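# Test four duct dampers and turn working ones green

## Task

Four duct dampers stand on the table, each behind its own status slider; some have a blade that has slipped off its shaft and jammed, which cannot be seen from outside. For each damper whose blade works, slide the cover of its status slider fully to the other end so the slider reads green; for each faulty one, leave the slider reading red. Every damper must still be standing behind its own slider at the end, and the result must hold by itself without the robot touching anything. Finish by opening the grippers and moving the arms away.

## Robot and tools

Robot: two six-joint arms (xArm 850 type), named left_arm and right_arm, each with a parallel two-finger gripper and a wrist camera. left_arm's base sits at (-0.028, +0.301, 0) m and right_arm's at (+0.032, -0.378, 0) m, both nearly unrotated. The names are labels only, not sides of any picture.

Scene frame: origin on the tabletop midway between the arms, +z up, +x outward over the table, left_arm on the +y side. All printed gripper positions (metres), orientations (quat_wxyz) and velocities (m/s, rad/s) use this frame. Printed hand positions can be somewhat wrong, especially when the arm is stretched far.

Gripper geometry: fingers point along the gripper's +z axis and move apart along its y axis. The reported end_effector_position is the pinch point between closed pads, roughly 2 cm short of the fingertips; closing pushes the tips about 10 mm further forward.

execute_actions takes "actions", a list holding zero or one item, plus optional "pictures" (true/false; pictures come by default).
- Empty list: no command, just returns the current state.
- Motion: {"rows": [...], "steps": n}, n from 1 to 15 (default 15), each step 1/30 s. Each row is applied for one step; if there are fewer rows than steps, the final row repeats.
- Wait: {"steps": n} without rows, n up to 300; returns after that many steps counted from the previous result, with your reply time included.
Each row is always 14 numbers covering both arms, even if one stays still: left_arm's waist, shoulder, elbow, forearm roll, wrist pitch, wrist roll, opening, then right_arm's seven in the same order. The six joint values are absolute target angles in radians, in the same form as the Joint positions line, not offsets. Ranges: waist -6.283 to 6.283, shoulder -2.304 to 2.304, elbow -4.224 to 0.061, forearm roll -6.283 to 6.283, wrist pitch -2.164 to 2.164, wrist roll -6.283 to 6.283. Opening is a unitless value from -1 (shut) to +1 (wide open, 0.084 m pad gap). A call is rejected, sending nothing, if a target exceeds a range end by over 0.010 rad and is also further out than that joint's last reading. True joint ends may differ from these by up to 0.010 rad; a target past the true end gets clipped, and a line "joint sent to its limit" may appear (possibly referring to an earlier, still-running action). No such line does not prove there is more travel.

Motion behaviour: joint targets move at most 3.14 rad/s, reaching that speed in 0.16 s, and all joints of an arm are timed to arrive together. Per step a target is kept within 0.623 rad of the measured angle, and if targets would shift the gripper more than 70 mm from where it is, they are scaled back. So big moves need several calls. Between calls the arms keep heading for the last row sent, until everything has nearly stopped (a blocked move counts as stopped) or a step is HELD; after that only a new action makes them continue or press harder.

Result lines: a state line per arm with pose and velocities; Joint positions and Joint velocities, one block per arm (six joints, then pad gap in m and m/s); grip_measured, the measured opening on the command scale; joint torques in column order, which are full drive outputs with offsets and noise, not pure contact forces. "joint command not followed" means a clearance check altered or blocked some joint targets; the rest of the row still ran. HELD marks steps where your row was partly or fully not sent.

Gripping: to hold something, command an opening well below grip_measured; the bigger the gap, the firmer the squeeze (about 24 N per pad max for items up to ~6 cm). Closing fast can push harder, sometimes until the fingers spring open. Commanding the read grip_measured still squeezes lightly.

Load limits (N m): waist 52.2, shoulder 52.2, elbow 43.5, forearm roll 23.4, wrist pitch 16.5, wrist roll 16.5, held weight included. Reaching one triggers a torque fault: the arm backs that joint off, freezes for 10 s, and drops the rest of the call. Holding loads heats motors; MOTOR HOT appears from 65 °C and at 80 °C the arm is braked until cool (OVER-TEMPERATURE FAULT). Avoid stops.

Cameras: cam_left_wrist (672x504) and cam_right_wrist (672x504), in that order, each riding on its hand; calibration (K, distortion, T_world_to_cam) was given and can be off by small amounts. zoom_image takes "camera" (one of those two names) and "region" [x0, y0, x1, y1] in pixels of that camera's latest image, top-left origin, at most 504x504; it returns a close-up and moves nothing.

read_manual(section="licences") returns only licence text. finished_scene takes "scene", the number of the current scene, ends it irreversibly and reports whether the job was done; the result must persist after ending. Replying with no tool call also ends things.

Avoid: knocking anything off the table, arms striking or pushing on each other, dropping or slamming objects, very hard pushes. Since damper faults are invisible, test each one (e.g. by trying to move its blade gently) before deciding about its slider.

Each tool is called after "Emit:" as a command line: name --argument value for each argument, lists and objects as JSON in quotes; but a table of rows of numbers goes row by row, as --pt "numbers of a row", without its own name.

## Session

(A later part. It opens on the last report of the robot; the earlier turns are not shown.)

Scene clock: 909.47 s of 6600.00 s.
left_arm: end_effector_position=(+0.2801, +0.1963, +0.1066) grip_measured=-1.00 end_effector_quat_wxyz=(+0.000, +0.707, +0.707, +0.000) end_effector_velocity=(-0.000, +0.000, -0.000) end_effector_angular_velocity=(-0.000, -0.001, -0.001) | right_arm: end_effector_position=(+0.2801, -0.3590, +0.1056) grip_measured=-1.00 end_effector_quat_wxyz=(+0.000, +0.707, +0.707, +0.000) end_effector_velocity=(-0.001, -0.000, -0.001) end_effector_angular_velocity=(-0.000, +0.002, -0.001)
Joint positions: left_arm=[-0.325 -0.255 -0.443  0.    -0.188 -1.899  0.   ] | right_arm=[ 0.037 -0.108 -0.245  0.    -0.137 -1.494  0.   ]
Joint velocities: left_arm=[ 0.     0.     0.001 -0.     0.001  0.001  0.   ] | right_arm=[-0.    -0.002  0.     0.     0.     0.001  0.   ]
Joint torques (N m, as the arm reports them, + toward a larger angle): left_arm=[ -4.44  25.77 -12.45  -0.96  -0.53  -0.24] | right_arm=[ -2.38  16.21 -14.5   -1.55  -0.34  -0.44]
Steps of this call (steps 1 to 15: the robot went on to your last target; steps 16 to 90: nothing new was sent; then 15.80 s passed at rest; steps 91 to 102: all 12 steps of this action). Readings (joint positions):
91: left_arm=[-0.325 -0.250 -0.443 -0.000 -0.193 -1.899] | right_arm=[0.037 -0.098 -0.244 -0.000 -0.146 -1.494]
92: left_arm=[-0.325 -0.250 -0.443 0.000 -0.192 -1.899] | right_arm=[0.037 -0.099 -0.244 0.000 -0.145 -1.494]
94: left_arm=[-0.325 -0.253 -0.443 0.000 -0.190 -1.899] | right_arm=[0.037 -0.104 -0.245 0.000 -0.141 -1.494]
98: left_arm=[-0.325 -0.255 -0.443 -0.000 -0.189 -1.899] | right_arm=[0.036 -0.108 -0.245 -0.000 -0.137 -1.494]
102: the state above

Emit:
execute_actions --actions '[{"rows": [ [-0.3179,-0.2535,-0.4414,0,-0.1879,-1.8927,-1, 0.0449,-0.1090,-0.2454,0,-0.1364,-1.4859,-1], [-0.3112,-0.2524,-0.4398,0,-0.1874,-1.8860,-1, 0.0534,-0.1096,-0.2461,0,-0.1365,-1.4775,-1], [-0.3045,-0.2512,-0.4381,0,-0.1869,-1.8793,-1, 0.0618,-0.1102,-0.2468,0,-0.1366,-1.4691,-1], [-0.2977,-0.2500,-0.4364,0,-0.1864,-1.8725,-1, 0.0702,-0.1108,-0.2475,0,-0.1367,-1.4606,-1], [-0.2910,-0.2489,-0.4347,0,-0.1859,-1.8658,-1, 0.0786,-0.1114,-0.2482,0,-0.1368,-1.4522,-1], [-0.2843,-0.2477,-0.4331,0,-0.1854,-1.8591,-1, 0.0871,-0.1120,-0.2489,0,-0.1370,-1.4438,-1], [-0.2776,-0.2465,-0.4314,0,-0.1848,-1.8524,-1, 0.0955,-0.1125,-0.2496,0,-0.1371,-1.4354,-1], [-0.2709,-0.2454,-0.4297,0,-0.1843,-1.8457,-1, 0.1039,-0.1131,-0.2503,0,-0.1372,-1.4270,-1], [-0.2642,-0.2442,-0.4280,0,-0.1838,-1.8390,-1, 0.1123,-0.1137,-0.2510,0,-0.1373,-1.4186,-1], [-0.2574,-0.2430,-0.4264,0,-0.1833,-1.8322,-1, 0.1208,-0.1143,-0.2517,0,-0.1374,-1.4101,-1], [-0.2507,-0.2419,-0.4247,0,-0.1828,-1.8255,-1, 0.1292,-0.1149,-0.2524,0,-0.1375,-1.4017,-1], [-0.2440,-0.2407,-0.4230,0,-0.1823,-1.8188,-1, 0.1376,-0.1155,-0.2531,0,-0.1376,-1.3933,-1] ], "steps": 15}]'

Scene clock: 971.33 s of 6600.00 s.
left_arm: end_effector_position=(+0.2803, +0.2223, +0.1066) grip_measured=-1.00 end_effector_quat_wxyz=(+0.000, +0.707, +0.707, +0.000) end_effector_velocity=(-0.000, +0.017, +0.000) end_effector_angular_velocity=(-0.000, -0.000, -0.003) | right_arm: end_effector_position=(+0.2804, -0.3343, +0.1055) grip_measured=-1.00 end_effector_quat_wxyz=(+0.000, +0.707, +0.707, +0.000) end_effector_velocity=(-0.001, +0.017, -0.000) end_effector_angular_velocity=(-0.000, +0.001, -0.003)
Joint positions: left_arm=[-0.247 -0.241 -0.424 -0.    -0.182 -1.822  0.   ] | right_arm=[ 0.134 -0.115 -0.253 -0.    -0.137 -1.397  0.   ]
Joint velocities: left_arm=[ 0.053  0.009  0.012 -0.     0.004  0.056  0.   ] | right_arm=[ 0.068 -0.006 -0.006  0.    -0.001  0.071  0.   ]
Joint torques (N m, as the arm reports them, + toward a larger angle): left_arm=[ -5.66  23.6  -12.54  -1.06  -0.72  -0.33] | right_arm=[ -2.98  13.16 -14.61  -1.72  -0.4   -0.8 ]
Steps of this call (steps 1 to 15: the robot went on to your last target; steps 16 to 90: nothing new was sent; then 58.37 s passed at rest; steps 91 to 105: all 15 steps of this action). Readings (joint positions):
91: left_arm=[-0.325 -0.255 -0.443 -0.000 -0.188 -1.899] | right_arm=[0.037 -0.108 -0.245 -0.000 -0.136 -1.494]
92: left_arm=[-0.323 -0.254 -0.443 0.000 -0.188 -1.897] | right_arm=[0.039 -0.108 -0.245 -0.000 -0.136 -1.492]
94: left_arm=[-0.313 -0.253 -0.440 0.000 -0.187 -1.888] | right_arm=[0.051 -0.109 -0.246 0.000 -0.137 -1.480]
98: left_arm=[-0.287 -0.248 -0.434 -0.000 -0.186 -1.862] | right_arm=[0.083 -0.112 -0.249 0.000 -0.137 -1.448]
105: the state above
camera_calibration (this result's frames):
cam_left_wrist: T_world_to_cam=[[0.99992, -0.00317766, 0.0122192, -0.248164], [-0.00327637, -0.999962, 0.00806711, 0.290669], [0.0121931, -0.00810651, -0.999893, 0.237864], [0, 0, 0, 1]] pos_world=[0.246196, 0.291797, 0.238526]
cam_right_wrist: T_world_to_cam=[[0.999934, -0.0110142, -0.00319958, -0.250682], [-0.010957, -0.999789, 0.0173516, -0.272384], [-0.00339002, -0.0173154, -0.999844, 0.235429], [0, 0, 0, 1]] pos_world=[0.248479, -0.271011, 0.239317]

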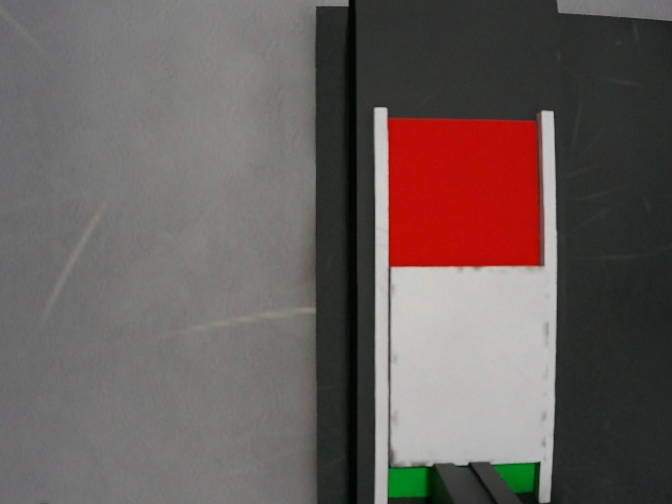

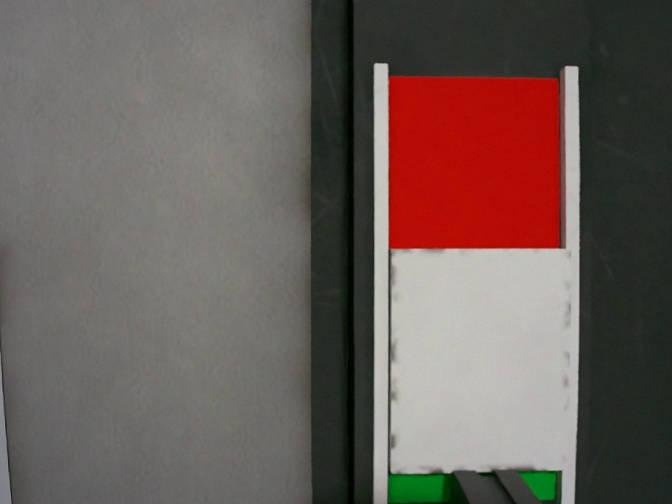

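Emit:
execute_actions --actions '[{"rows": [ [-0.2347,-0.2396,-0.4214,0,-0.1818,-1.8095,-1, 0.1484,-0.1168,-0.2547,0,-0.1379,-1.3825,-1], [-0.2254,-0.2384,-0.4198,0,-0.1814,-1.8002,-1, 0.1593,-0.1182,-0.2564,0,-0.1382,-1.3716,-1], [-0.2160,-0.2373,-0.4182,0,-0.1809,-1.7908,-1, 0.1701,-0.1195,-0.2580,0,-0.1385,-1.3608,-1], [-0.2067,-0.2362,-0.4166,0,-0.1804,-1.7815,-1, 0.1809,-0.1208,-0.2596,0,-0.1388,-1.3499,-1], [-0.1974,-0.2350,-0.4150,0,-0.1800,-1.7722,-1, 0.1918,-0.1222,-0.2613,0,-0.1391,-1.3391,-1], [-0.1881,-0.2339,-0.4134,0,-0.1795,-1.7629,-1, 0.2026,-0.1235,-0.2629,0,-0.1394,-1.3282,-1], [-0.1787,-0.2328,-0.4118,0,-0.1790,-1.7535,-1, 0.2134,-0.1248,-0.2645,0,-0.1397,-1.3174,-1], [-0.1694,-0.2316,-0.4102,0,-0.1786,-1.7442,-1, 0.2243,-0.1262,-0.2662,0,-0.1400,-1.3065,-1], [-0.1601,-0.2305,-0.4086,0,-0.1781,-1.7349,-1, 0.2351,-0.1275,-0.2678,0,-0.1403,-1.2957,-1], [-0.1537,-0.2299,-0.4078,0,-0.1779,-1.7285,-1, 0.2447,-0.1291,-0.2698,0,-0.1407,-1.2861,-1], [-0.1474,-0.2294,-0.4070,0,-0.1777,-1.7222,-1, 0.2543,-0.1307,-0.2717,0,-0.1411,-1.2765,-1], [-0.1410,-0.2288,-0.4063,0,-0.1774,-1.7158,-1, 0.2638,-0.1322,-0.2737,0,-0.1414,-1.2670,-1], [-0.1347,-0.2283,-0.4055,0,-0.1772,-1.7095,-1, 0.2734,-0.1338,-0.2756,0,-0.1418,-1.2574,-1], [-0.1283,-0.2277,-0.4047,0,-0.1770,-1.7031,-1, 0.2830,-0.1354,-0.2776,0,-0.1422,-1.2478,-1] ], "steps": 15}]' --pictures false

Emit:
execute_actions --actions '[{"steps": 12}]'

Scene clock: 997.30 s of 6600.00 s.
left_arm: end_effector_position=(+0.2802, +0.2572, +0.1065) grip_measured=-1.00 end_effector_quat_wxyz=(+0.000, +0.707, +0.707, +0.000) end_effector_velocity=(-0.001, +0.057, -0.000) end_effector_angular_velocity=(+0.000, +0.000, +0.005) | right_arm: end_effector_position=(+0.2803, -0.2992, +0.1055) grip_measured=-1.00 end_effector_quat_wxyz=(+0.000, +0.707, +0.707, -0.000) end_effector_velocity=(-0.001, +0.075, -0.000) end_effector_angular_velocity=(+0.001, -0.002, +0.007)
Joint positions: left_arm=[-0.138 -0.229 -0.406  0.    -0.177 -1.713  0.   ] | right_arm=[ 0.268 -0.133 -0.274  0.    -0.142 -1.263  0.   ]
Joint velocities: left_arm=[0.181 0.017 0.024 0.    0.007 0.176 0.   ] | right_arm=[ 0.277 -0.045 -0.056  0.    -0.009  0.27   0.   ]
Joint torques (N m, as the arm reports them, + toward a larger angle): left_arm=[ -6.65  23.34 -11.73  -1.1   -0.66  -0.67] | right_arm=[ -3.05  12.76 -14.5   -1.94  -0.42  -0.19]
Steps of this call (steps 1 to 15: the robot went on to your last target; steps 16 to 90: nothing new was sent; then 22.47 s passed at rest; steps 91 to 105: all 15 steps of this action). Readings (joint positions):
91: left_arm=[-0.244 -0.241 -0.423 -0.000 -0.182 -1.819] | right_arm=[0.138 -0.116 -0.253 -0.000 -0.138 -1.393]
92: left_arm=[-0.242 -0.240 -0.423 0.000 -0.182 -1.816] | right_arm=[0.140 -0.116 -0.253 -0.000 -0.138 -1.390]
94: left_arm=[-0.229 -0.239 -0.420 -0.000 -0.182 -1.803] | right_arm=[0.155 -0.118 -0.256 -0.000 -0.138 -1.375]
98: left_arm=[-0.193 -0.235 -0.414 -0.000 -0.180 -1.768] | right_arm=[0.197 -0.123 -0.262 -0.000 -0.140 -1.335]
105: the state above

Scene clock: 997.70 s of 6600.00 s.
left_arm: end_effector_position=(+0.2801, +0.2602, +0.1065) grip_measured=-1.00 end_effector_quat_wxyz=(+0.000, +0.707, +0.707, +0.000) end_effector_velocity=(+0.001, +0.000, +0.000) end_effector_angular_velocity=(-0.000, -0.002, +0.000) | right_arm: end_effector_position=(+0.2803, -0.2950, +0.1055) grip_measured=-1.00 end_effector_quat_wxyz=(+0.000, +0.707, +0.707, +0.000) end_effector_velocity=(-0.000, +0.000, -0.000) end_effector_angular_velocity=(-0.000, +0.001, +0.000)
Joint positions: left_arm=[-0.128 -0.228 -0.405  0.    -0.177 -1.703  0.   ] | right_arm=[ 0.283 -0.135 -0.278 -0.    -0.142 -1.248  0.   ]
Joint velocities: left_arm=[ 0.001 -0.    -0.001  0.     0.001  0.001  0.   ] | right_arm=[ 0.002 -0.001 -0.     0.    -0.     0.001  0.   ]
Joint torques (N m, as the arm reports them, + toward a larger angle): left_arm=[ -3.94  23.77 -11.56  -0.89  -0.75  -0.28] | right_arm=[  3.21  12.53 -14.66  -2.14  -0.23  -0.14]
Steps of this call (steps 1 to 12: the robot went on to your last target). Readings (joint positions):
1: left_arm=[-0.133 -0.228 -0.405 0.000 -0.177 -1.709] | right_arm=[0.275 -0.134 -0.276 0.000 -0.142 -1.256]
2: left_arm=[-0.131 -0.228 -0.405 0.000 -0.177 -1.706] | right_arm=[0.279 -0.135 -0.277 0.000 -0.142 -1.252]
4: left_arm=[-0.129 -0.228 -0.405 0.000 -0.177 -1.704] | right_arm=[0.282 -0.135 -0.277 0.000 -0.142 -1.249]
8: left_arm=[-0.129 -0.228 -0.405 0.000 -0.177 -1.703] | right_arm=[0.283 -0.135 -0.278 -0.000 -0.142 -1.248]
12: the state above
camera_calibration (this result's frames):
cam_left_wrist: T_world_to_cam=[[0.999922, -0.00372822, 0.0119302, -0.247724], [-0.00382361, -0.999961, 0.0079829, 0.3287], [0.0118999, -0.0080279, -0.999897, 0.238179], [0, 0, 0, 1]] pos_world=[0.246128, 0.329675, 0.238486]
cam_right_wrist: T_world_to_cam=[[0.999926, -0.0117036, -0.00340156, -0.250313], [-0.0116428, -0.999781, 0.0173761, -0.232902], [-0.00360418, -0.0173352, -0.999843, 0.236122], [0, 0, 0, 1]] pos_world=[0.248434, -0.231688, 0.23928]

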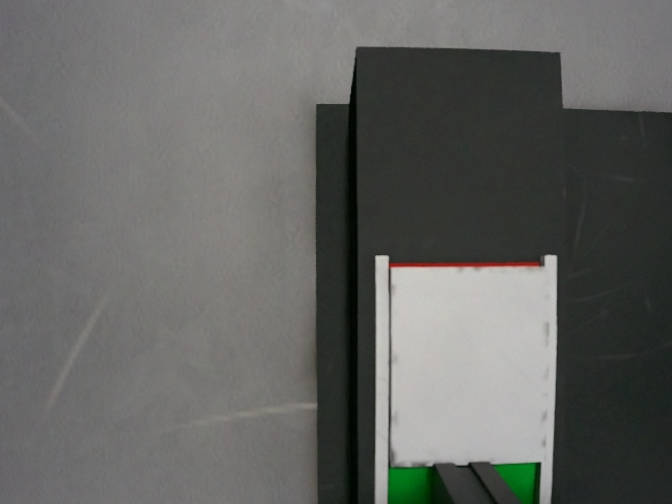

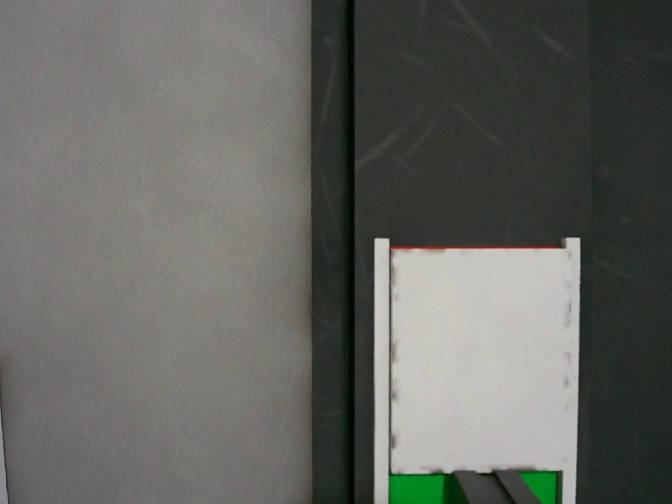

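Emit:
execute_actions --actions '[]'

Scene clock: 1023.93 s of 6600.00 s.
left_arm: end_effector_position=(+0.2801, +0.2603, +0.1065) grip_measured=-1.00 end_effector_quat_wxyz=(+0.000, +0.707, +0.707, -0.000) end_effector_velocity=(-0.001, +0.000, -0.000) end_effector_angular_velocity=(+0.000, +0.002, +0.002) | right_arm: end_effector_position=(+0.2802, -0.2950, +0.1055) grip_measured=-1.00 end_effector_quat_wxyz=(+0.000, +0.707, +0.707, -0.000) end_effector_velocity=(+0.000, +0.000, +0.000) end_effector_angular_velocity=(+0.000, -0.001, -0.001)
Joint positions: left_arm=[-0.128 -0.228 -0.405 -0.    -0.177 -1.703  0.   ] | right_arm=[ 0.283 -0.135 -0.278  0.    -0.142 -1.248  0.   ]
Joint velocities: left_arm=[ 0.    -0.     0.001 -0.    -0.    -0.001  0.   ] | right_arm=[-0.     0.001 -0.    -0.     0.     0.001  0.   ]
Joint torques (N m, as the arm reports them, + toward a larger angle): left_arm=[ -4.02  23.79 -11.66  -1.09  -0.75  -0.35] | right_arm=[ -1.19  13.75 -15.11  -3.13  -0.34  -0.31]
Steps of this call (steps 1 to 30: the robot went on to your last target; steps 31 to 90: nothing new was sent; then 23.23 s passed at rest). Readings (joint positions):
1: left_arm=[-0.128 -0.228 -0.405 0.000 -0.177 -1.703] | right_arm=[0.283 -0.135 -0.278 -0.000 -0.142 -1.248]
2: left_arm=[-0.128 -0.228 -0.405 0.000 -0.177 -1.703] | right_arm=[0.283 -0.135 -0.278 -0.000 -0.142 -1.248]
4: left_arm=[-0.128 -0.228 -0.405 0.000 -0.177 -1.703] | right_arm=[0.283 -0.135 -0.278 -0.000 -0.142 -1.248]
8: left_arm=[-0.128 -0.228 -0.405 0.000 -0.177 -1.703] | right_arm=[0.283 -0.135 -0.278 -0.000 -0.142 -1.248]
90: the state above
All arms were judged still, so your last target was given up. Only a new action makes them travel on or press farther. Fingers that are still opening or closing keep moving.
camera_calibration (this result's frames):
cam_left_wrist: T_world_to_cam=[[0.999923, -0.00363136, 0.0118676, -0.247716], [-0.00372615, -0.999961, 0.00797499, 0.328721], [0.0118382, -0.0080186, -0.999898, 0.23819], [0, 0, 0, 1]] pos_world=[0.246102, 0.329718, 0.238484]
cam_right_wrist: T_world_to_cam=[[0.999927, -0.0115849, -0.0034724, -0.250242], [-0.0115228, -0.999782, 0.0174005, -0.232894], [-0.00367323, -0.0173593, -0.999843, 0.236129], [0, 0, 0, 1]] pos_world=[0.248407, -0.231643, 0.239275]

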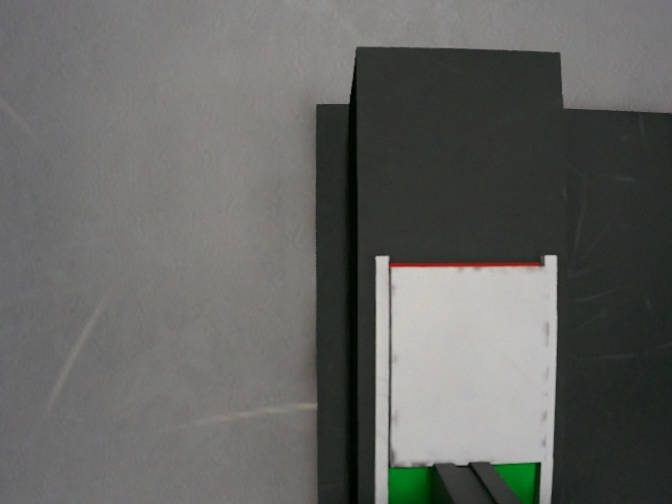

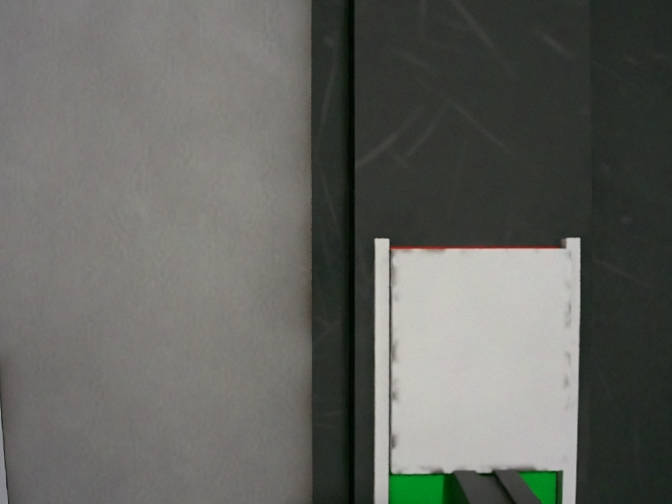

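Emit:
execute_actions --actions '[{"rows": [[-0.1262,-0.2276,-0.4045,0,-0.1770,-1.7010,-1,0.2846,-0.1357,-0.2780,0,-0.1423,-1.2462,-1],[-0.1243,-0.2275,-0.4044,0,-0.1769,-1.6991,-1,0.2862,-0.1360,-0.2784,0,-0.1424,-1.2446,-1],[-0.1225,-0.2273,-0.4042,0,-0.1769,-1.6973,-1,0.2878,-0.1363,-0.2788,0,-0.1425,-1.2430,-1]], "steps": 15}]'

Scene clock: 1029.77 s of 6600.00 s.
left_arm: end_effector_position=(+0.2802, +0.2620, +0.1066) grip_measured=-1.00 end_effector_quat_wxyz=(+0.000, +0.707, +0.707, +0.000) end_effector_velocity=(-0.000, +0.000, -0.000) end_effector_angular_velocity=(+0.000, +0.001, +0.002) | right_arm: end_effector_position=(+0.2801, -0.2937, +0.1055) grip_measured=-1.00 end_effector_quat_wxyz=(-0.000, +0.707, +0.707, -0.000) end_effector_velocity=(+0.000, +0.000, +0.000) end_effector_angular_velocity=(+0.001, -0.002, +0.001)
Joint positions: left_arm=[-0.123 -0.227 -0.404 -0.    -0.177 -1.697  0.   ] | right_arm=[ 0.288 -0.136 -0.279 -0.    -0.143 -1.243  0.   ]
Joint velocities: left_arm=[ 0.001 -0.001  0.     0.     0.    -0.001  0.   ] | right_arm=[ 0.001  0.001 -0.     0.     0.001 -0.     0.   ]
Joint torques (N m, as the arm reports them, + toward a larger angle): left_arm=[ -0.72  22.43 -11.35  -0.43  -0.62  -0.17] | right_arm=[  3.19  13.06 -14.18  -1.83   0.33  -0.41]
Steps of this call (steps 1 to 90: nothing new was sent; then 2.33 s passed at rest; steps 91 to 105: all 15 steps of this action). Readings (joint positions):
91: left_arm=[-0.128 -0.228 -0.405 -0.000 -0.177 -1.703] | right_arm=[0.283 -0.135 -0.278 0.000 -0.142 -1.248]
92: left_arm=[-0.128 -0.228 -0.405 0.000 -0.177 -1.702] | right_arm=[0.283 -0.135 -0.278 -0.000 -0.142 -1.247]
94: left_arm=[-0.125 -0.227 -0.404 -0.000 -0.177 -1.700] | right_arm=[0.286 -0.136 -0.278 -0.000 -0.143 -1.245]
98: left_arm=[-0.123 -0.227 -0.404 -0.000 -0.177 -1.698] | right_arm=[0.287 -0.136 -0.279 -0.000 -0.143 -1.243]
105: the state above
camera_calibration (this result's frames):
cam_left_wrist: T_world_to_cam=[[0.999922, -0.00372418, 0.0119454, -0.247778], [-0.00381987, -0.999961, 0.00799809, 0.330487], [0.0119151, -0.0080431, -0.999897, 0.238234], [0, 0, 0, 1]] pos_world=[0.246183, 0.331468, 0.238525]
cam_right_wrist: T_world_to_cam=[[0.999924, -0.0116843, -0.00398306, -0.250078], [-0.0116126, -0.999778, 0.0175881, -0.23165], [-0.00418768, -0.0175405, -0.999837, 0.236228], [0, 0, 0, 1]] pos_world=[0.248359, -0.230377, 0.239268]

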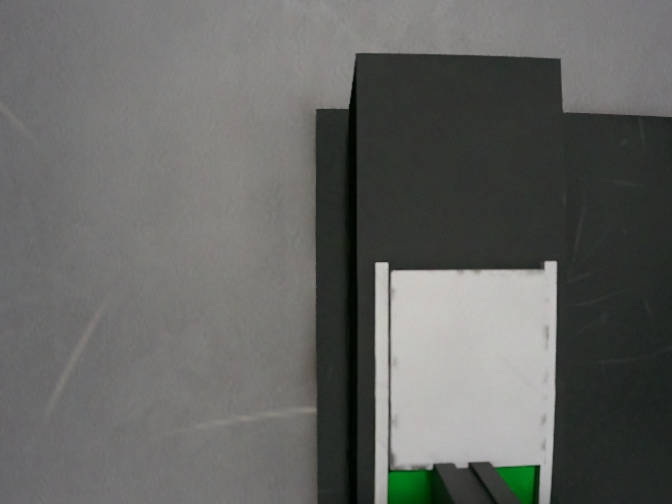

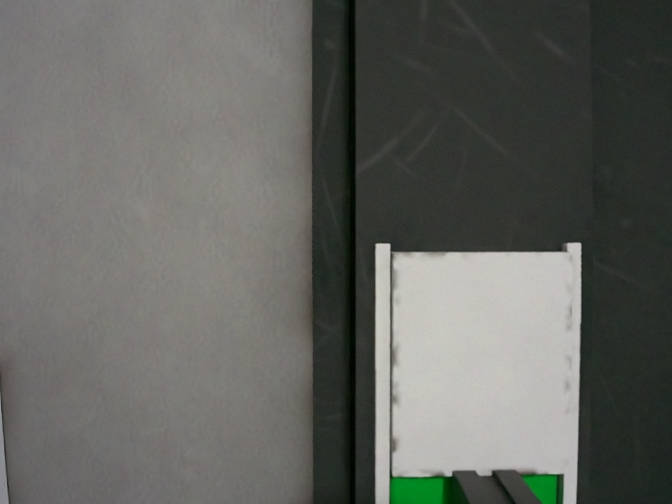

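Emit:
execute_actions --actions '[{"rows": [[-0.1208,-0.2272,-0.4041,0,-0.1769,-1.6956,-1,0.2890,-0.1365,-0.2791,0,-0.1426,-1.2418,-1],[-0.1190,-0.2271,-0.4039,0,-0.1768,-1.6938,-1,0.2902,-0.1367,-0.2794,0,-0.1427,-1.2406,-1]], "steps": 12}]'

Scene clock: 1041.43 s of 6600.00 s.
left_arm: end_effector_position=(+0.2804, +0.2632, +0.1068) grip_measured=-1.00 end_effector_quat_wxyz=(+0.000, +0.707, +0.707, +0.000) end_effector_velocity=(-0.001, -0.000, -0.001) end_effector_angular_velocity=(-0.000, -0.001, +0.000) | right_arm: end_effector_position=(+0.2802, -0.2931, +0.1055) grip_measured=-1.00 end_effector_quat_wxyz=(-0.000, +0.707, +0.707, -0.000) end_effector_velocity=(+0.001, +0.000, +0.000) end_effector_angular_velocity=(+0.001, -0.003, +0.001)
Joint positions: left_arm=[-0.119 -0.227 -0.404  0.    -0.178 -1.694  0.   ] | right_arm=[ 0.29  -0.137 -0.279 -0.    -0.143 -1.241  0.   ]
Joint velocities: left_arm=[-0.001 -0.002  0.002 -0.001  0.004 -0.001  0.   ] | right_arm=[ 0.001  0.002  0.     0.     0.001 -0.     0.   ]
Joint torques (N m, as the arm reports them, + toward a larger angle): left_arm=[-1.35 15.44 -8.83 -0.56  0.14 -0.25] | right_arm=[  6.77  13.57 -16.89  -0.68   1.22  -0.22]
Steps of this call (steps 1 to 15: the robot went on to your last target; steps 16 to 90: nothing new was sent; then 8.27 s passed at rest; steps 91 to 102: all 12 steps of this action). Readings (joint positions):
91: left_arm=[-0.122 -0.227 -0.404 -0.000 -0.177 -1.697] | right_arm=[0.288 -0.136 -0.279 -0.000 -0.143 -1.243]
92: left_arm=[-0.122 -0.227 -0.404 -0.000 -0.177 -1.697] | right_arm=[0.288 -0.136 -0.279 -0.000 -0.143 -1.243]
94: left_arm=[-0.120 -0.227 -0.404 -0.000 -0.177 -1.695] | right_arm=[0.289 -0.137 -0.279 -0.000 -0.143 -1.241]
98: left_arm=[-0.119 -0.226 -0.405 0.000 -0.178 -1.694] | right_arm=[0.290 -0.137 -0.279 -0.000 -0.143 -1.241]
102: the state above
camera_calibration (this result's frames):
cam_left_wrist: T_world_to_cam=[[0.999921, -0.00347847, 0.0120935, -0.248087], [-0.00357513, -0.999962, 0.00797995, 0.331633], [0.0120653, -0.00802255, -0.999895, 0.238402], [0, 0, 0, 1]] pos_world=[0.246377, 0.33267, 0.23873]
cam_right_wrist: T_world_to_cam=[[0.999924, -0.0117237, -0.0037992, -0.250201], [-0.0116554, -0.999778, 0.0175263, -0.230945], [-0.00400384, -0.0174807, -0.999839, 0.236251], [0, 0, 0, 1]] pos_world=[0.248436, -0.229697, 0.23931]

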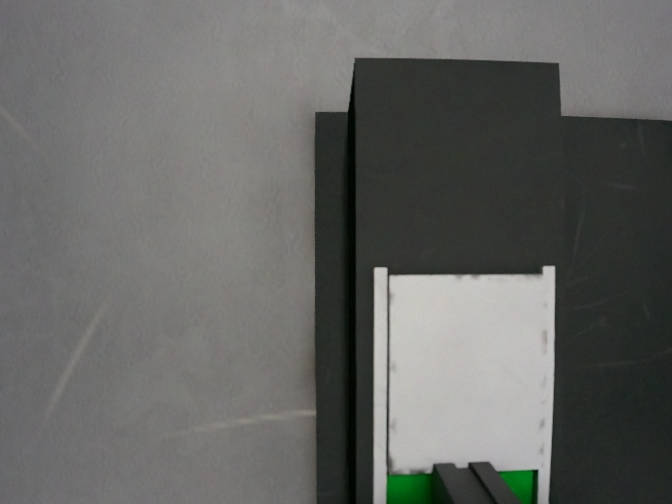

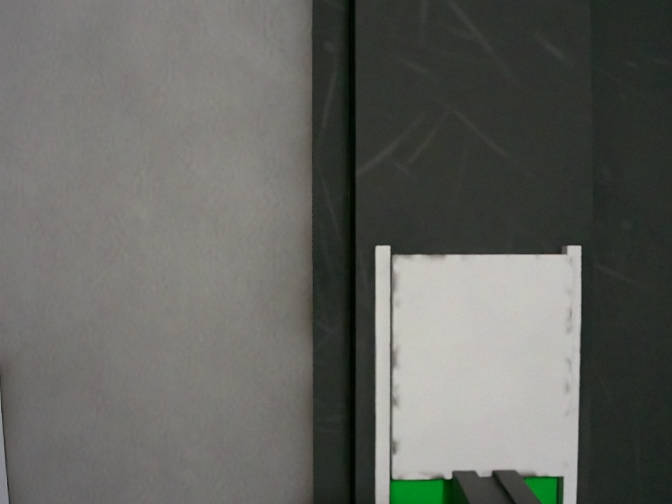

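Emit:
execute_actions --actions '[{"rows": [[-0.140,-0.2287,-0.4060,0,-0.1773,-1.7148,-1,0.270,-0.1330,-0.2745,0,-0.1415,-1.2608,-1]], "steps": 10}]' --pictures false

Emit:
execute_actions --actions '[{"rows": [[-0.140,0.0464,-0.4322,0,-0.4786,-1.7148,-1,0.270,0.1941,-0.3052,0,-0.4993,-1.2608,-1]], "steps": 12}]' --pictures false

Emit:
execute_actions --actions '[{"rows": [[-0.30,0.604,-0.84,0,-1.144,-0.30,-1,0.30,0.604,-0.84,0,-1.144,0.34,-1]], "steps": 15}]' --pictures false

Emit:
execute_actions --actions '[{"steps": 20}]'

Scene clock: 1065.43 s of 6600.00 s.
left_arm: end_effector_position=(+0.2801, +0.2567, +0.1065) grip_measured=-1.00 end_effector_quat_wxyz=(+0.000, +0.707, +0.707, +0.000) end_effector_velocity=(+0.000, -0.001, -0.000) end_effector_angular_velocity=(-0.000, +0.000, +0.001) | right_arm: end_effector_position=(+0.2806, -0.2983, +0.1055) grip_measured=-1.00 end_effector_quat_wxyz=(+0.000, +0.707, +0.707, +0.001) end_effector_velocity=(-0.003, -0.002, -0.000) end_effector_angular_velocity=(-0.003, +0.010, +0.001)
Joint positions: left_arm=[-0.14  -0.229 -0.406  0.    -0.177 -1.715  0.   ] | right_arm=[ 0.271 -0.133 -0.275  0.    -0.14  -1.261  0.   ]
Joint velocities: left_arm=[-0.002 -0.    -0.    -0.001 -0.    -0.003  0.   ] | right_arm=[-0.003  0.002  0.003 -0.001 -0.009 -0.003  0.   ]
Joint torques (N m, as the arm reports them, + toward a larger angle): left_arm=[-4.39 14.11 -7.16 -1.27 -0.55 -0.3 ] | right_arm=[ -0.25  14.14 -15.15  -2.41  -0.14  -0.17]
Steps of this call (steps 1 to 15: the robot went on to your last target; steps 16 to 90: nothing new was sent; then 20.67 s passed at rest; steps 91 to 100: all 10 steps of this action). Readings (joint positions):
91: left_arm=[-0.119 -0.227 -0.404 0.000 -0.177 -1.694] | right_arm=[0.290 -0.137 -0.279 0.000 -0.143 -1.241]
92: left_arm=[-0.123 -0.227 -0.404 0.000 -0.177 -1.699] | right_arm=[0.287 -0.136 -0.279 0.000 -0.142 -1.245]
94: left_arm=[-0.135 -0.228 -0.405 0.000 -0.177 -1.710] | right_arm=[0.275 -0.134 -0.276 0.000 -0.139 -1.256]
98: left_arm=[-0.139 -0.229 -0.406 0.000 -0.177 -1.714] | right_arm=[0.271 -0.133 -0.275 0.000 -0.140 -1.260]
100: the state above

Scene clock: 1065.83 s of 6600.00 s.
left_arm: end_effector_position=(+0.2804, +0.2565, +0.1987) grip_measured=-1.00 end_effector_quat_wxyz=(+0.000, +0.707, +0.707, +0.000) end_effector_velocity=(-0.024, +0.003, +0.006) end_effector_angular_velocity=(+0.010, +0.069, -0.000) | right_arm: end_effector_position=(+0.2812, -0.2982, +0.1986) grip_measured=-1.00 end_effector_quat_wxyz=(+0.001, +0.707, +0.707, +0.001) end_effector_velocity=(-0.027, -0.009, +0.016) end_effector_angular_velocity=(-0.022, +0.069, +0.000)
Joint positions: left_arm=[-0.14   0.043 -0.432 -0.    -0.474 -1.715  0.   ] | right_arm=[ 0.27   0.189 -0.305  0.    -0.491 -1.261  0.   ]
Joint velocities: left_arm=[-0.     0.035  0.016 -0.001 -0.089  0.001  0.   ] | right_arm=[-0.     0.08   0.014 -0.001 -0.139  0.     0.   ]
Joint torques (N m, as the arm reports them, + toward a larger angle): left_arm=[ -3.97  13.79 -16.66  -0.73  -0.27  -0.33] | right_arm=[  2.56   4.76 -18.82  -2.08  -0.19  -0.16]
Steps of this call (steps 1 to 12: all 12 steps of this action). Readings (joint positions):
1: left_arm=[-0.140 -0.229 -0.406 0.000 -0.177 -1.715] | right_arm=[0.270 -0.133 -0.275 0.000 -0.141 -1.261]
2: left_arm=[-0.140 -0.225 -0.406 0.000 -0.182 -1.715] | right_arm=[0.270 -0.129 -0.275 0.000 -0.146 -1.261]
4: left_arm=[-0.140 -0.182 -0.407 -0.000 -0.235 -1.715] | right_arm=[0.270 -0.084 -0.278 0.000 -0.199 -1.261]
8: left_arm=[-0.140 -0.004 -0.428 0.000 -0.421 -1.715] | right_arm=[0.270 0.119 -0.300 0.000 -0.414 -1.261]
12: the state above

Scene clock: 1066.33 s of 6600.00 s.
left_arm: end_effector_position=(+0.3077, +0.2200, +0.4009) grip_measured=-1.00 end_effector_quat_wxyz=(+0.059, +0.877, +0.473, +0.066) end_effector_velocity=(-0.074, -0.051, +0.444) end_effector_angular_velocity=(+0.177, -0.419, -1.705) | right_arm: end_effector_position=(+0.3389, -0.2738, +0.3966) grip_measured=-1.00 end_effector_quat_wxyz=(+0.019, +0.850, +0.519, +0.086) end_effector_velocity=(-0.001, +0.012, +0.452) end_effector_angular_velocity=(+0.380, -0.264, -1.499)
Joint positions: left_arm=[-0.234  0.37  -0.67   0.    -0.863 -1.227  0.   ] | right_arm=[ 0.288  0.433 -0.62   0.    -0.875 -0.769  0.   ]
Joint velocities: left_arm=[-0.195  0.686 -0.498  0.    -0.818  1.534  0.   ] | right_arm=[ 0.037  0.512 -0.658  0.    -0.799  1.56   0.   ]
Joint torques (N m, as the arm reports them, + toward a larger angle): left_arm=[ -5.04   9.21 -18.58  -0.55  -0.14   0.16] | right_arm=[  2.35   8.26 -25.15  -2.42   0.08   0.28]
Steps of this call (steps 1 to 15: all 15 steps of this action). Readings (joint positions):
1: left_arm=[-0.140 0.043 -0.431 -0.000 -0.476 -1.715] | right_arm=[0.270 0.190 -0.305 -0.000 -0.495 -1.261]
2: left_arm=[-0.141 0.047 -0.433 -0.000 -0.482 -1.709] | right_arm=[0.270 0.194 -0.308 -0.000 -0.502 -1.256]
4: left_arm=[-0.153 0.087 -0.461 -0.000 -0.531 -1.661] | right_arm=[0.273 0.223 -0.346 -0.000 -0.551 -1.207]
8: left_arm=[-0.185 0.198 -0.544 -0.000 -0.658 -1.527] | right_arm=[0.278 0.305 -0.454 -0.000 -0.675 -1.072]
15: the state above

Scene clock: 1067.00 s of 6600.00 s.
left_arm: end_effector_position=(+0.2512, +0.2137, +0.5455) grip_measured=-1.00 end_effector_quat_wxyz=(+0.044, +0.989, -0.001, +0.142) end_effector_velocity=(-0.001, -0.000, +0.005) end_effector_angular_velocity=(+0.001, -0.009, -0.014) | right_arm: end_effector_position=(+0.3079, -0.2805, +0.5456) grip_measured=-1.00 end_effector_quat_wxyz=(-0.049, +0.989, +0.001, +0.140) end_effector_velocity=(-0.001, -0.000, +0.003) end_effector_angular_velocity=(+0.009, -0.002, -0.026)
Joint positions: left_arm=[-0.3    0.603 -0.839 -0.    -1.144 -0.301  0.   ] | right_arm=[ 0.3    0.603 -0.839 -0.    -1.144  0.338  0.   ]
Joint velocities: left_arm=[-0.001  0.006 -0.006 -0.    -0.003  0.013  0.   ] | right_arm=[ 0.     0.004 -0.005  0.    -0.004  0.028  0.   ]
Joint torques (N m, as the arm reports them, + toward a larger angle): left_arm=[ -4.03  -0.26 -19.8   -0.14   0.18  -0.37] | right_arm=[  0.49   3.34 -27.01  -2.6    0.25  -0.48]
Steps of this call (steps 1 to 20: the robot went on to your last target). Readings (joint positions):
1: left_arm=[-0.240 0.393 -0.687 0.000 -0.891 -1.174] | right_arm=[0.289 0.450 -0.641 0.000 -0.902 -0.715]
2: left_arm=[-0.246 0.415 -0.703 0.000 -0.917 -1.117] | right_arm=[0.290 0.466 -0.663 0.000 -0.927 -0.657]
4: left_arm=[-0.258 0.458 -0.734 0.000 -0.968 -0.990] | right_arm=[0.292 0.498 -0.703 0.000 -0.977 -0.529]
8: left_arm=[-0.280 0.534 -0.789 -0.000 -1.060 -0.666] | right_arm=[0.296 0.554 -0.776 0.000 -1.066 -0.195]
20: the state above
camera_calibration (this result's frames):
cam_left_wrist: T_world_to_cam=[[-0.0218845, -0.994998, 0.0974724, 0.197674], [-0.961921, -0.0056131, -0.273269, 0.460133], [0.272449, -0.0997411, -0.956987, 0.607847], [0, 0, 0, 1]] pos_world=[0.281331, 0.259895, 0.688174]
cam_right_wrist: T_world_to_cam=[[0.00601357, -0.994584, -0.103761, -0.191224], [-0.96543, 0.021266, -0.259793, 0.505598], [0.260592, 0.101737, -0.960074, 0.606866], [0, 0, 0, 1]] pos_world=[0.331125, -0.262681, 0.694145]

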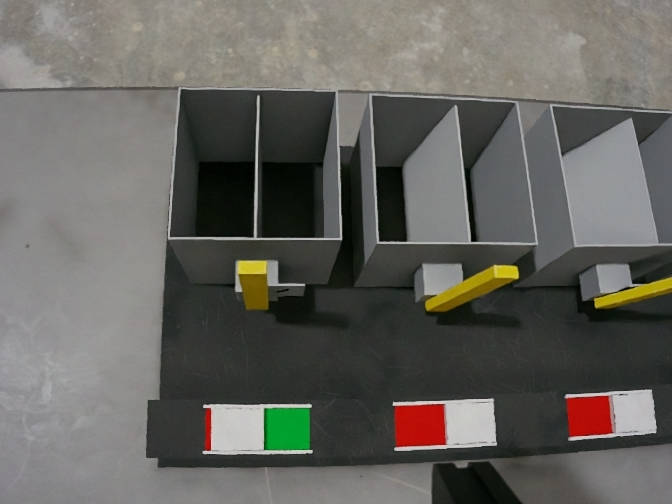

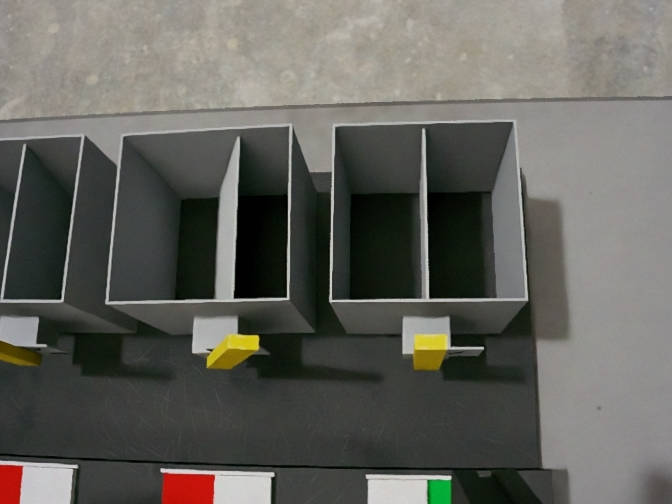

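Emit:
zoom_image --camera "cam_left_wrist" --region '[140, 380, 340, 480]'

Emit:
zoom_image --camera "cam_right_wrist" --region '[330, 440, 530, 504]'

Region (140, 380, 340, 480) of cam_left_wrist's 672x504 image, scaled by 2.520, with more detail than that image has.

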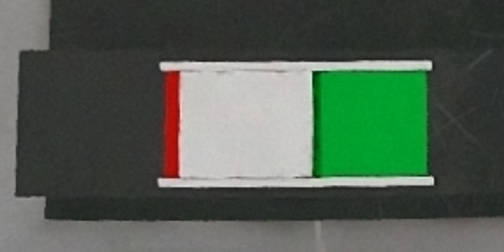

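Region (330, 440, 530, 504) of cam_right_wrist's 672x504 image, scaled by 2.520, with more detail than that image has; it fills the top 161 rows of this view, and the rest is white.

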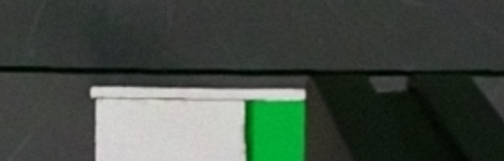

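Emit:
execute_actions --actions '[{"rows": [[-0.1727,-0.0662,-0.4165,0,-0.3503,-1.7475,-1,0.30,0.604,-0.84,0,-1.144,0.34,-1]], "steps": 15}]' --pictures false

Emit:
execute_actions --actions '[{"steps": 25}]' --pictures false

Emit:
execute_actions --actions '[{"rows": [[-0.1727,-0.100,-0.4152,0,-0.3152,-1.7475,-1,0.30,0.604,-0.84,0,-1.144,0.34,-1],[-0.1727,-0.135,-0.4139,0,-0.2789,-1.7475,-1,0.30,0.604,-0.84,0,-1.144,0.34,-1],[-0.1727,-0.165,-0.4128,0,-0.2478,-1.7475,-1,0.30,0.604,-0.84,0,-1.144,0.34,-1],[-0.1727,-0.190,-0.4119,0,-0.2219,-1.7475,-1,0.30,0.604,-0.84,0,-1.144,0.34,-1],[-0.1727,-0.210,-0.4112,0,-0.2012,-1.7475,-1,0.30,0.604,-0.84,0,-1.144,0.34,-1],[-0.1727,-0.222,-0.4108,0,-0.1888,-1.7475,-1,0.30,0.604,-0.84,0,-1.144,0.34,-1],[-0.1727,-0.229,-0.4105,0,-0.1815,-1.7475,-1,0.30,0.604,-0.84,0,-1.144,0.34,-1],[-0.1727,-0.2327,-0.4104,0,-0.1777,-1.7475,-1,0.30,0.604,-0.84,0,-1.144,0.34,-1]], "steps": 15}]'

Scene clock: 1110.13 s of 6600.00 s.
left_arm: end_effector_position=(+0.3168, +0.2179, +0.3403) grip_measured=-1.00 end_effector_quat_wxyz=(+0.029, +0.969, +0.240, +0.055) end_effector_velocity=(+0.031, +0.046, -0.470) end_effector_angular_velocity=(-0.087, +0.338, +1.452) | right_arm: end_effector_position=(+0.3078, -0.2805, +0.5464) grip_measured=-1.00 end_effector_quat_wxyz=(-0.050, +0.989, -0.000, +0.141) end_effector_velocity=(+0.000, -0.000, -0.000) end_effector_angular_velocity=(-0.000, +0.000, +0.000)
Joint positions: left_arm=[-0.233  0.256 -0.618  0.    -0.749 -0.722  0.   ] | right_arm=[ 0.3    0.604 -0.84  -0.    -1.144  0.34   0.   ]
Joint velocities: left_arm=[ 0.147 -0.784  0.489 -0.     0.966 -1.315  0.   ] | right_arm=[-0.    -0.     0.     0.    -0.    -0.001  0.   ]
Joint torques (N m, as the arm reports them, + toward a larger angle): left_arm=[ -5.69  14.21 -18.73  -0.68  -0.33  -0.47] | right_arm=[ -0.55   0.86 -24.01  -0.95   0.61  -0.22]
Steps of this call (steps 1 to 30: the robot went on to your last target; steps 31 to 90: nothing new was sent; then 39.63 s passed at rest; steps 91 to 105: all 15 steps of this action). Readings (joint positions):
91: left_arm=[-0.300 0.604 -0.840 -0.000 -1.144 -0.300] | right_arm=[0.300 0.604 -0.840 -0.000 -1.144 0.340]
92: left_arm=[-0.299 0.601 -0.838 0.000 -1.139 -0.305] | right_arm=[0.300 0.604 -0.840 -0.000 -1.144 0.340]
94: left_arm=[-0.290 0.559 -0.811 0.000 -1.093 -0.352] | right_arm=[0.300 0.604 -0.840 -0.000 -1.144 0.340]
98: left_arm=[-0.268 0.445 -0.736 0.000 -0.978 -0.466] | right_arm=[0.300 0.604 -0.840 0.000 -1.144 0.340]
105: the state above

Scene clock: 1110.97 s of 6600.00 s.
left_arm: end_effector_position=(+0.2805, +0.2462, +0.1603) grip_measured=-1.00 end_effector_quat_wxyz=(+0.000, +0.707, +0.707, +0.000) end_effector_velocity=(-0.002, +0.001, -0.002) end_effector_angular_velocity=(+0.001, +0.005, +0.006) | right_arm: end_effector_position=(+0.3078, -0.2805, +0.5464) grip_measured=-1.00 end_effector_quat_wxyz=(-0.050, +0.989, -0.000, +0.141) end_effector_velocity=(+0.000, -0.000, +0.000) end_effector_angular_velocity=(-0.000, -0.001, +0.000)
Joint positions: left_arm=[-0.173 -0.066 -0.417  0.    -0.35  -1.747  0.   ] | right_arm=[ 0.3    0.604 -0.84  -0.    -1.144  0.34   0.   ]
Joint velocities: left_arm=[ 0.001 -0.004  0.002 -0.     0.001 -0.005  0.   ] | right_arm=[-0.     0.    -0.    -0.     0.    -0.001  0.   ]
Joint torques (N m, as the arm reports them, + toward a larger angle): left_arm=[ -4.24  21.29 -15.07  -0.91  -0.49  -0.28] | right_arm=[ -3.4   -1.03 -25.87  -1.56   0.31  -0.17]
Steps of this call (steps 1 to 25: the robot went on to your last target). Readings (joint positions):
1: left_arm=[-0.228 0.230 -0.601 0.000 -0.717 -0.768] | right_arm=[0.300 0.604 -0.840 0.000 -1.144 0.340]
2: left_arm=[-0.224 0.204 -0.585 0.000 -0.685 -0.816] | right_arm=[0.300 0.604 -0.840 -0.000 -1.144 0.340]
4: left_arm=[-0.214 0.154 -0.554 -0.000 -0.622 -0.924] | right_arm=[0.300 0.604 -0.840 -0.000 -1.144 0.340]
8: left_arm=[-0.196 0.059 -0.494 -0.000 -0.505 -1.198] | right_arm=[0.300 0.604 -0.840 -0.000 -1.144 0.340]
25: the state above

Scene clock: 1111.47 s of 6600.00 s.
left_arm: end_effector_position=(+0.2804, +0.2462, +0.1067) grip_measured=-1.00 end_effector_quat_wxyz=(+0.000, +0.707, +0.707, +0.000) end_effector_velocity=(+0.001, -0.000, -0.001) end_effector_angular_velocity=(-0.001, -0.005, -0.002) | right_arm: end_effector_position=(+0.3078, -0.2805, +0.5464) grip_measured=-1.00 end_effector_quat_wxyz=(-0.050, +0.989, -0.000, +0.141) end_effector_velocity=(+0.000, +0.000, -0.000) end_effector_angular_velocity=(-0.000, +0.000, +0.001)
Joint positions: left_arm=[-0.173 -0.231 -0.411  0.    -0.178 -1.747  0.   ] | right_arm=[ 0.3    0.604 -0.84   0.    -1.144  0.34   0.   ]
Joint velocities: left_arm=[-0.    -0.005 -0.    -0.     0.01   0.002  0.   ] | right_arm=[-0.    -0.001 -0.    -0.     0.    -0.001  0.   ]
Joint torques (N m, as the arm reports them, + toward a larger angle): left_arm=[ -4.13  24.42 -12.35  -1.    -0.53  -0.26] | right_arm=[  0.03   4.91 -25.64  -1.89   0.32   0.03]
Steps of this call (steps 1 to 15: all 15 steps of this action). Readings (joint positions):
1: left_arm=[-0.173 -0.066 -0.417 0.000 -0.350 -1.747] | right_arm=[0.300 0.604 -0.840 -0.000 -1.144 0.340]
2: left_arm=[-0.173 -0.069 -0.417 0.000 -0.345 -1.747] | right_arm=[0.300 0.604 -0.840 -0.000 -1.144 0.340]
4: left_arm=[-0.173 -0.107 -0.416 0.000 -0.305 -1.747] | right_arm=[0.300 0.604 -0.840 -0.000 -1.144 0.340]
8: left_arm=[-0.173 -0.207 -0.411 -0.000 -0.208 -1.747] | right_arm=[0.300 0.604 -0.840 -0.000 -1.144 0.340]
15: the state above
camera_calibration (this result's frames):
cam_left_wrist: T_world_to_cam=[[0.999913, -0.00364168, 0.0126923, -0.24818], [-0.0037449, -0.99996, 0.00811842, 0.314644], [0.0126623, -0.00816525, -0.999886, 0.23803], [0, 0, 0, 1]] pos_world=[0.246322, 0.315671, 0.238599]
cam_right_wrist: T_world_to_cam=[[0.00385074, -0.994472, -0.104936, -0.189814], [-0.965086, 0.0237878, -0.260851, 0.506903], [0.261905, 0.102276, -0.959659, 0.60712], [0, 0, 0, 1]] pos_world=[0.330928, -0.262917, 0.694936]

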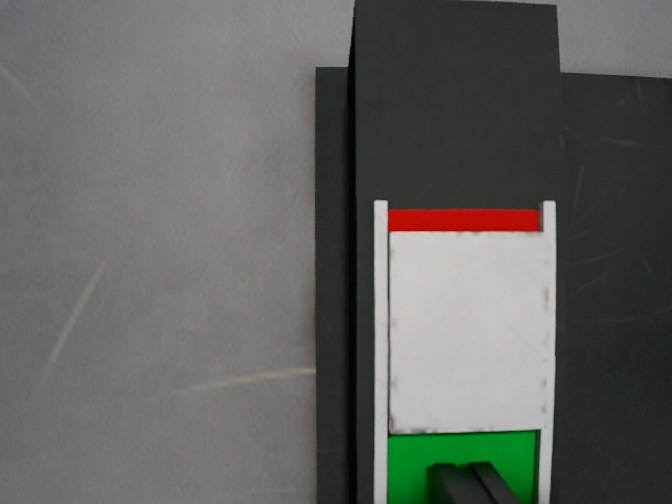

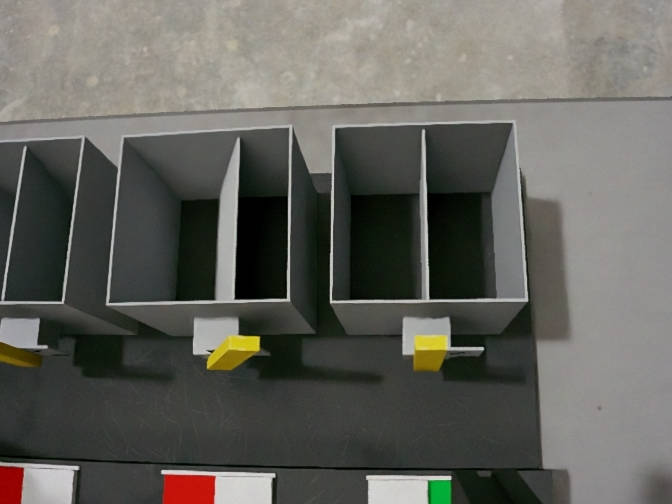

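Emit:
execute_actions --actions '[{"rows": [[-0.1680,-0.2341,-0.4097,0,-0.1756,-1.7428,-1,0.30,0.604,-0.84,0,-1.144,0.34,-1],[-0.1630,-0.2336,-0.4091,0,-0.1755,-1.7378,-1,0.30,0.604,-0.84,0,-1.144,0.34,-1],[-0.1580,-0.2332,-0.4084,0,-0.1752,-1.7328,-1,0.30,0.604,-0.84,0,-1.144,0.34,-1],[-0.1530,-0.2327,-0.4078,0,-0.1751,-1.7278,-1,0.30,0.604,-0.84,0,-1.144,0.34,-1],[-0.1480,-0.2323,-0.4072,0,-0.1749,-1.7228,-1,0.30,0.604,-0.84,0,-1.144,0.34,-1],[-0.1440,-0.2319,-0.4067,0,-0.1748,-1.7188,-1,0.30,0.604,-0.84,0,-1.144,0.34,-1],[-0.1400,-0.2316,-0.4062,0,-0.1746,-1.7148,-1,0.30,0.604,-0.84,0,-1.144,0.34,-1],[-0.1360,-0.2312,-0.4057,0,-0.1745,-1.7108,-1,0.30,0.604,-0.84,0,-1.144,0.34,-1],[-0.1320,-0.2309,-0.4052,0,-0.1743,-1.7068,-1,0.30,0.604,-0.84,0,-1.144,0.34,-1],[-0.1285,-0.2306,-0.4048,0,-0.1742,-1.7033,-1,0.30,0.604,-0.84,0,-1.144,0.34,-1],[-0.1255,-0.2303,-0.4044,0,-0.1741,-1.7003,-1,0.30,0.604,-0.84,0,-1.144,0.34,-1],[-0.1235,-0.2301,-0.4042,0,-0.1741,-1.6983,-1,0.30,0.604,-0.84,0,-1.144,0.34,-1],[-0.1222,-0.2300,-0.4040,0,-0.1740,-1.6970,-1,0.30,0.604,-0.84,0,-1.144,0.34,-1]], "steps": 15}]' --pictures false

Emit:
execute_actions --actions '[{"steps": 8}]'

Scene clock: 1127.43 s of 6600.00 s.
left_arm: end_effector_position=(+0.2803, +0.2615, +0.1058) grip_measured=-1.00 end_effector_quat_wxyz=(+0.000, +0.707, +0.707, +0.000) end_effector_velocity=(+0.003, +0.007, +0.002) end_effector_angular_velocity=(-0.001, -0.005, -0.004) | right_arm: end_effector_position=(+0.3078, -0.2805, +0.5464) grip_measured=-1.00 end_effector_quat_wxyz=(-0.050, +0.989, -0.000, +0.141) end_effector_velocity=(+0.000, -0.000, -0.000) end_effector_angular_velocity=(-0.000, +0.001, +0.000)
Joint positions: left_arm=[-0.124 -0.23  -0.405 -0.    -0.174 -1.699  0.   ] | right_arm=[ 0.3    0.604 -0.84   0.    -1.144  0.34   0.   ]
Joint velocities: left_arm=[ 0.023  0.007 -0.001 -0.003 -0.002  0.03   0.   ] | right_arm=[-0.    -0.001  0.     0.    -0.    -0.001  0.   ]
Joint torques (N m, as the arm reports them, + toward a larger angle): left_arm=[ -0.13  21.32 -11.38  -0.01  -0.35  -0.24] | right_arm=[  1.48   2.53 -25.6   -1.59   0.19   0.02]
Steps of this call (steps 1 to 15: the robot went on to your last target; steps 16 to 90: nothing new was sent; then 12.47 s passed at rest; steps 91 to 105: all 15 steps of this action). Readings (joint positions):
91: left_arm=[-0.173 -0.233 -0.410 -0.000 -0.178 -1.747] | right_arm=[0.300 0.604 -0.840 -0.000 -1.144 0.340]
92: left_arm=[-0.171 -0.233 -0.410 0.000 -0.177 -1.746] | right_arm=[0.300 0.604 -0.840 -0.000 -1.144 0.340]
94: left_arm=[-0.164 -0.233 -0.409 0.000 -0.176 -1.739] | right_arm=[0.300 0.604 -0.840 -0.000 -1.144 0.340]
98: left_arm=[-0.146 -0.232 -0.407 -0.000 -0.175 -1.721] | right_arm=[0.300 0.604 -0.840 0.000 -1.144 0.340]
105: the state above

Scene clock: 1127.70 s of 6600.00 s.
left_arm: end_effector_position=(+0.2803, +0.2620, +0.1058) grip_measured=-1.00 end_effector_quat_wxyz=(+0.000, +0.707, +0.707, +0.000) end_effector_velocity=(+0.000, +0.001, -0.000) end_effector_angular_velocity=(+0.000, -0.000, +0.000) | right_arm: end_effector_position=(+0.3078, -0.2805, +0.5464) grip_measured=-1.00 end_effector_quat_wxyz=(-0.050, +0.989, -0.000, +0.141) end_effector_velocity=(+0.000, -0.000, -0.000) end_effector_angular_velocity=(-0.000, +0.000, -0.001)
Joint positions: left_arm=[-0.123 -0.23  -0.404 -0.    -0.174 -1.697  0.   ] | right_arm=[ 0.3    0.604 -0.84  -0.    -1.144  0.34   0.   ]
Joint velocities: left_arm=[ 0.002 -0.001 -0.     0.001  0.001  0.001  0.   ] | right_arm=[-0. -0. -0.  0.  0.  0.  0.]
Joint torques (N m, as the arm reports them, + toward a larger angle): left_arm=[  2.23  20.22 -10.16   0.23  -0.48  -0.22] | right_arm=[  0.14   1.37 -23.86  -1.32   0.42  -0.32]
Steps of this call (steps 1 to 8: the robot went on to your last target). Readings (joint positions):
1: left_arm=[-0.124 -0.230 -0.405 -0.000 -0.174 -1.698] | right_arm=[0.300 0.604 -0.840 0.000 -1.144 0.340]
2: left_arm=[-0.123 -0.230 -0.405 -0.000 -0.174 -1.698] | right_arm=[0.300 0.604 -0.840 -0.000 -1.144 0.340]
4: left_arm=[-0.123 -0.230 -0.405 -0.000 -0.174 -1.697] | right_arm=[0.300 0.604 -0.840 0.000 -1.144 0.340]
8: the state above
camera_calibration (this result's frames):
cam_left_wrist: T_world_to_cam=[[0.999913, -0.0039309, 0.0125517, -0.247942], [-0.00403268, -0.999959, 0.00809378, 0.330495], [0.0125193, -0.00814369, -0.999888, 0.237328], [0, 0, 0, 1]] pos_world=[0.246282, 0.331439, 0.237739]
cam_right_wrist: T_world_to_cam=[[0.00385079, -0.994472, -0.104935, -0.189814], [-0.965086, 0.0237877, -0.260851, 0.506903], [0.261905, 0.102276, -0.959659, 0.60712], [0, 0, 0, 1]] pos_world=[0.330928, -0.262917, 0.694936]

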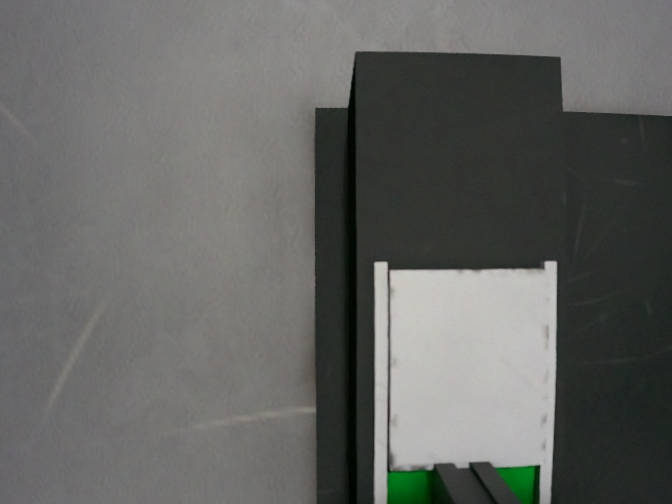

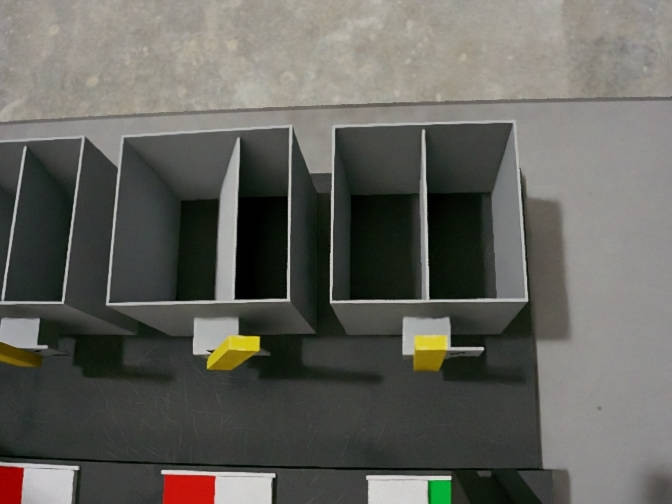

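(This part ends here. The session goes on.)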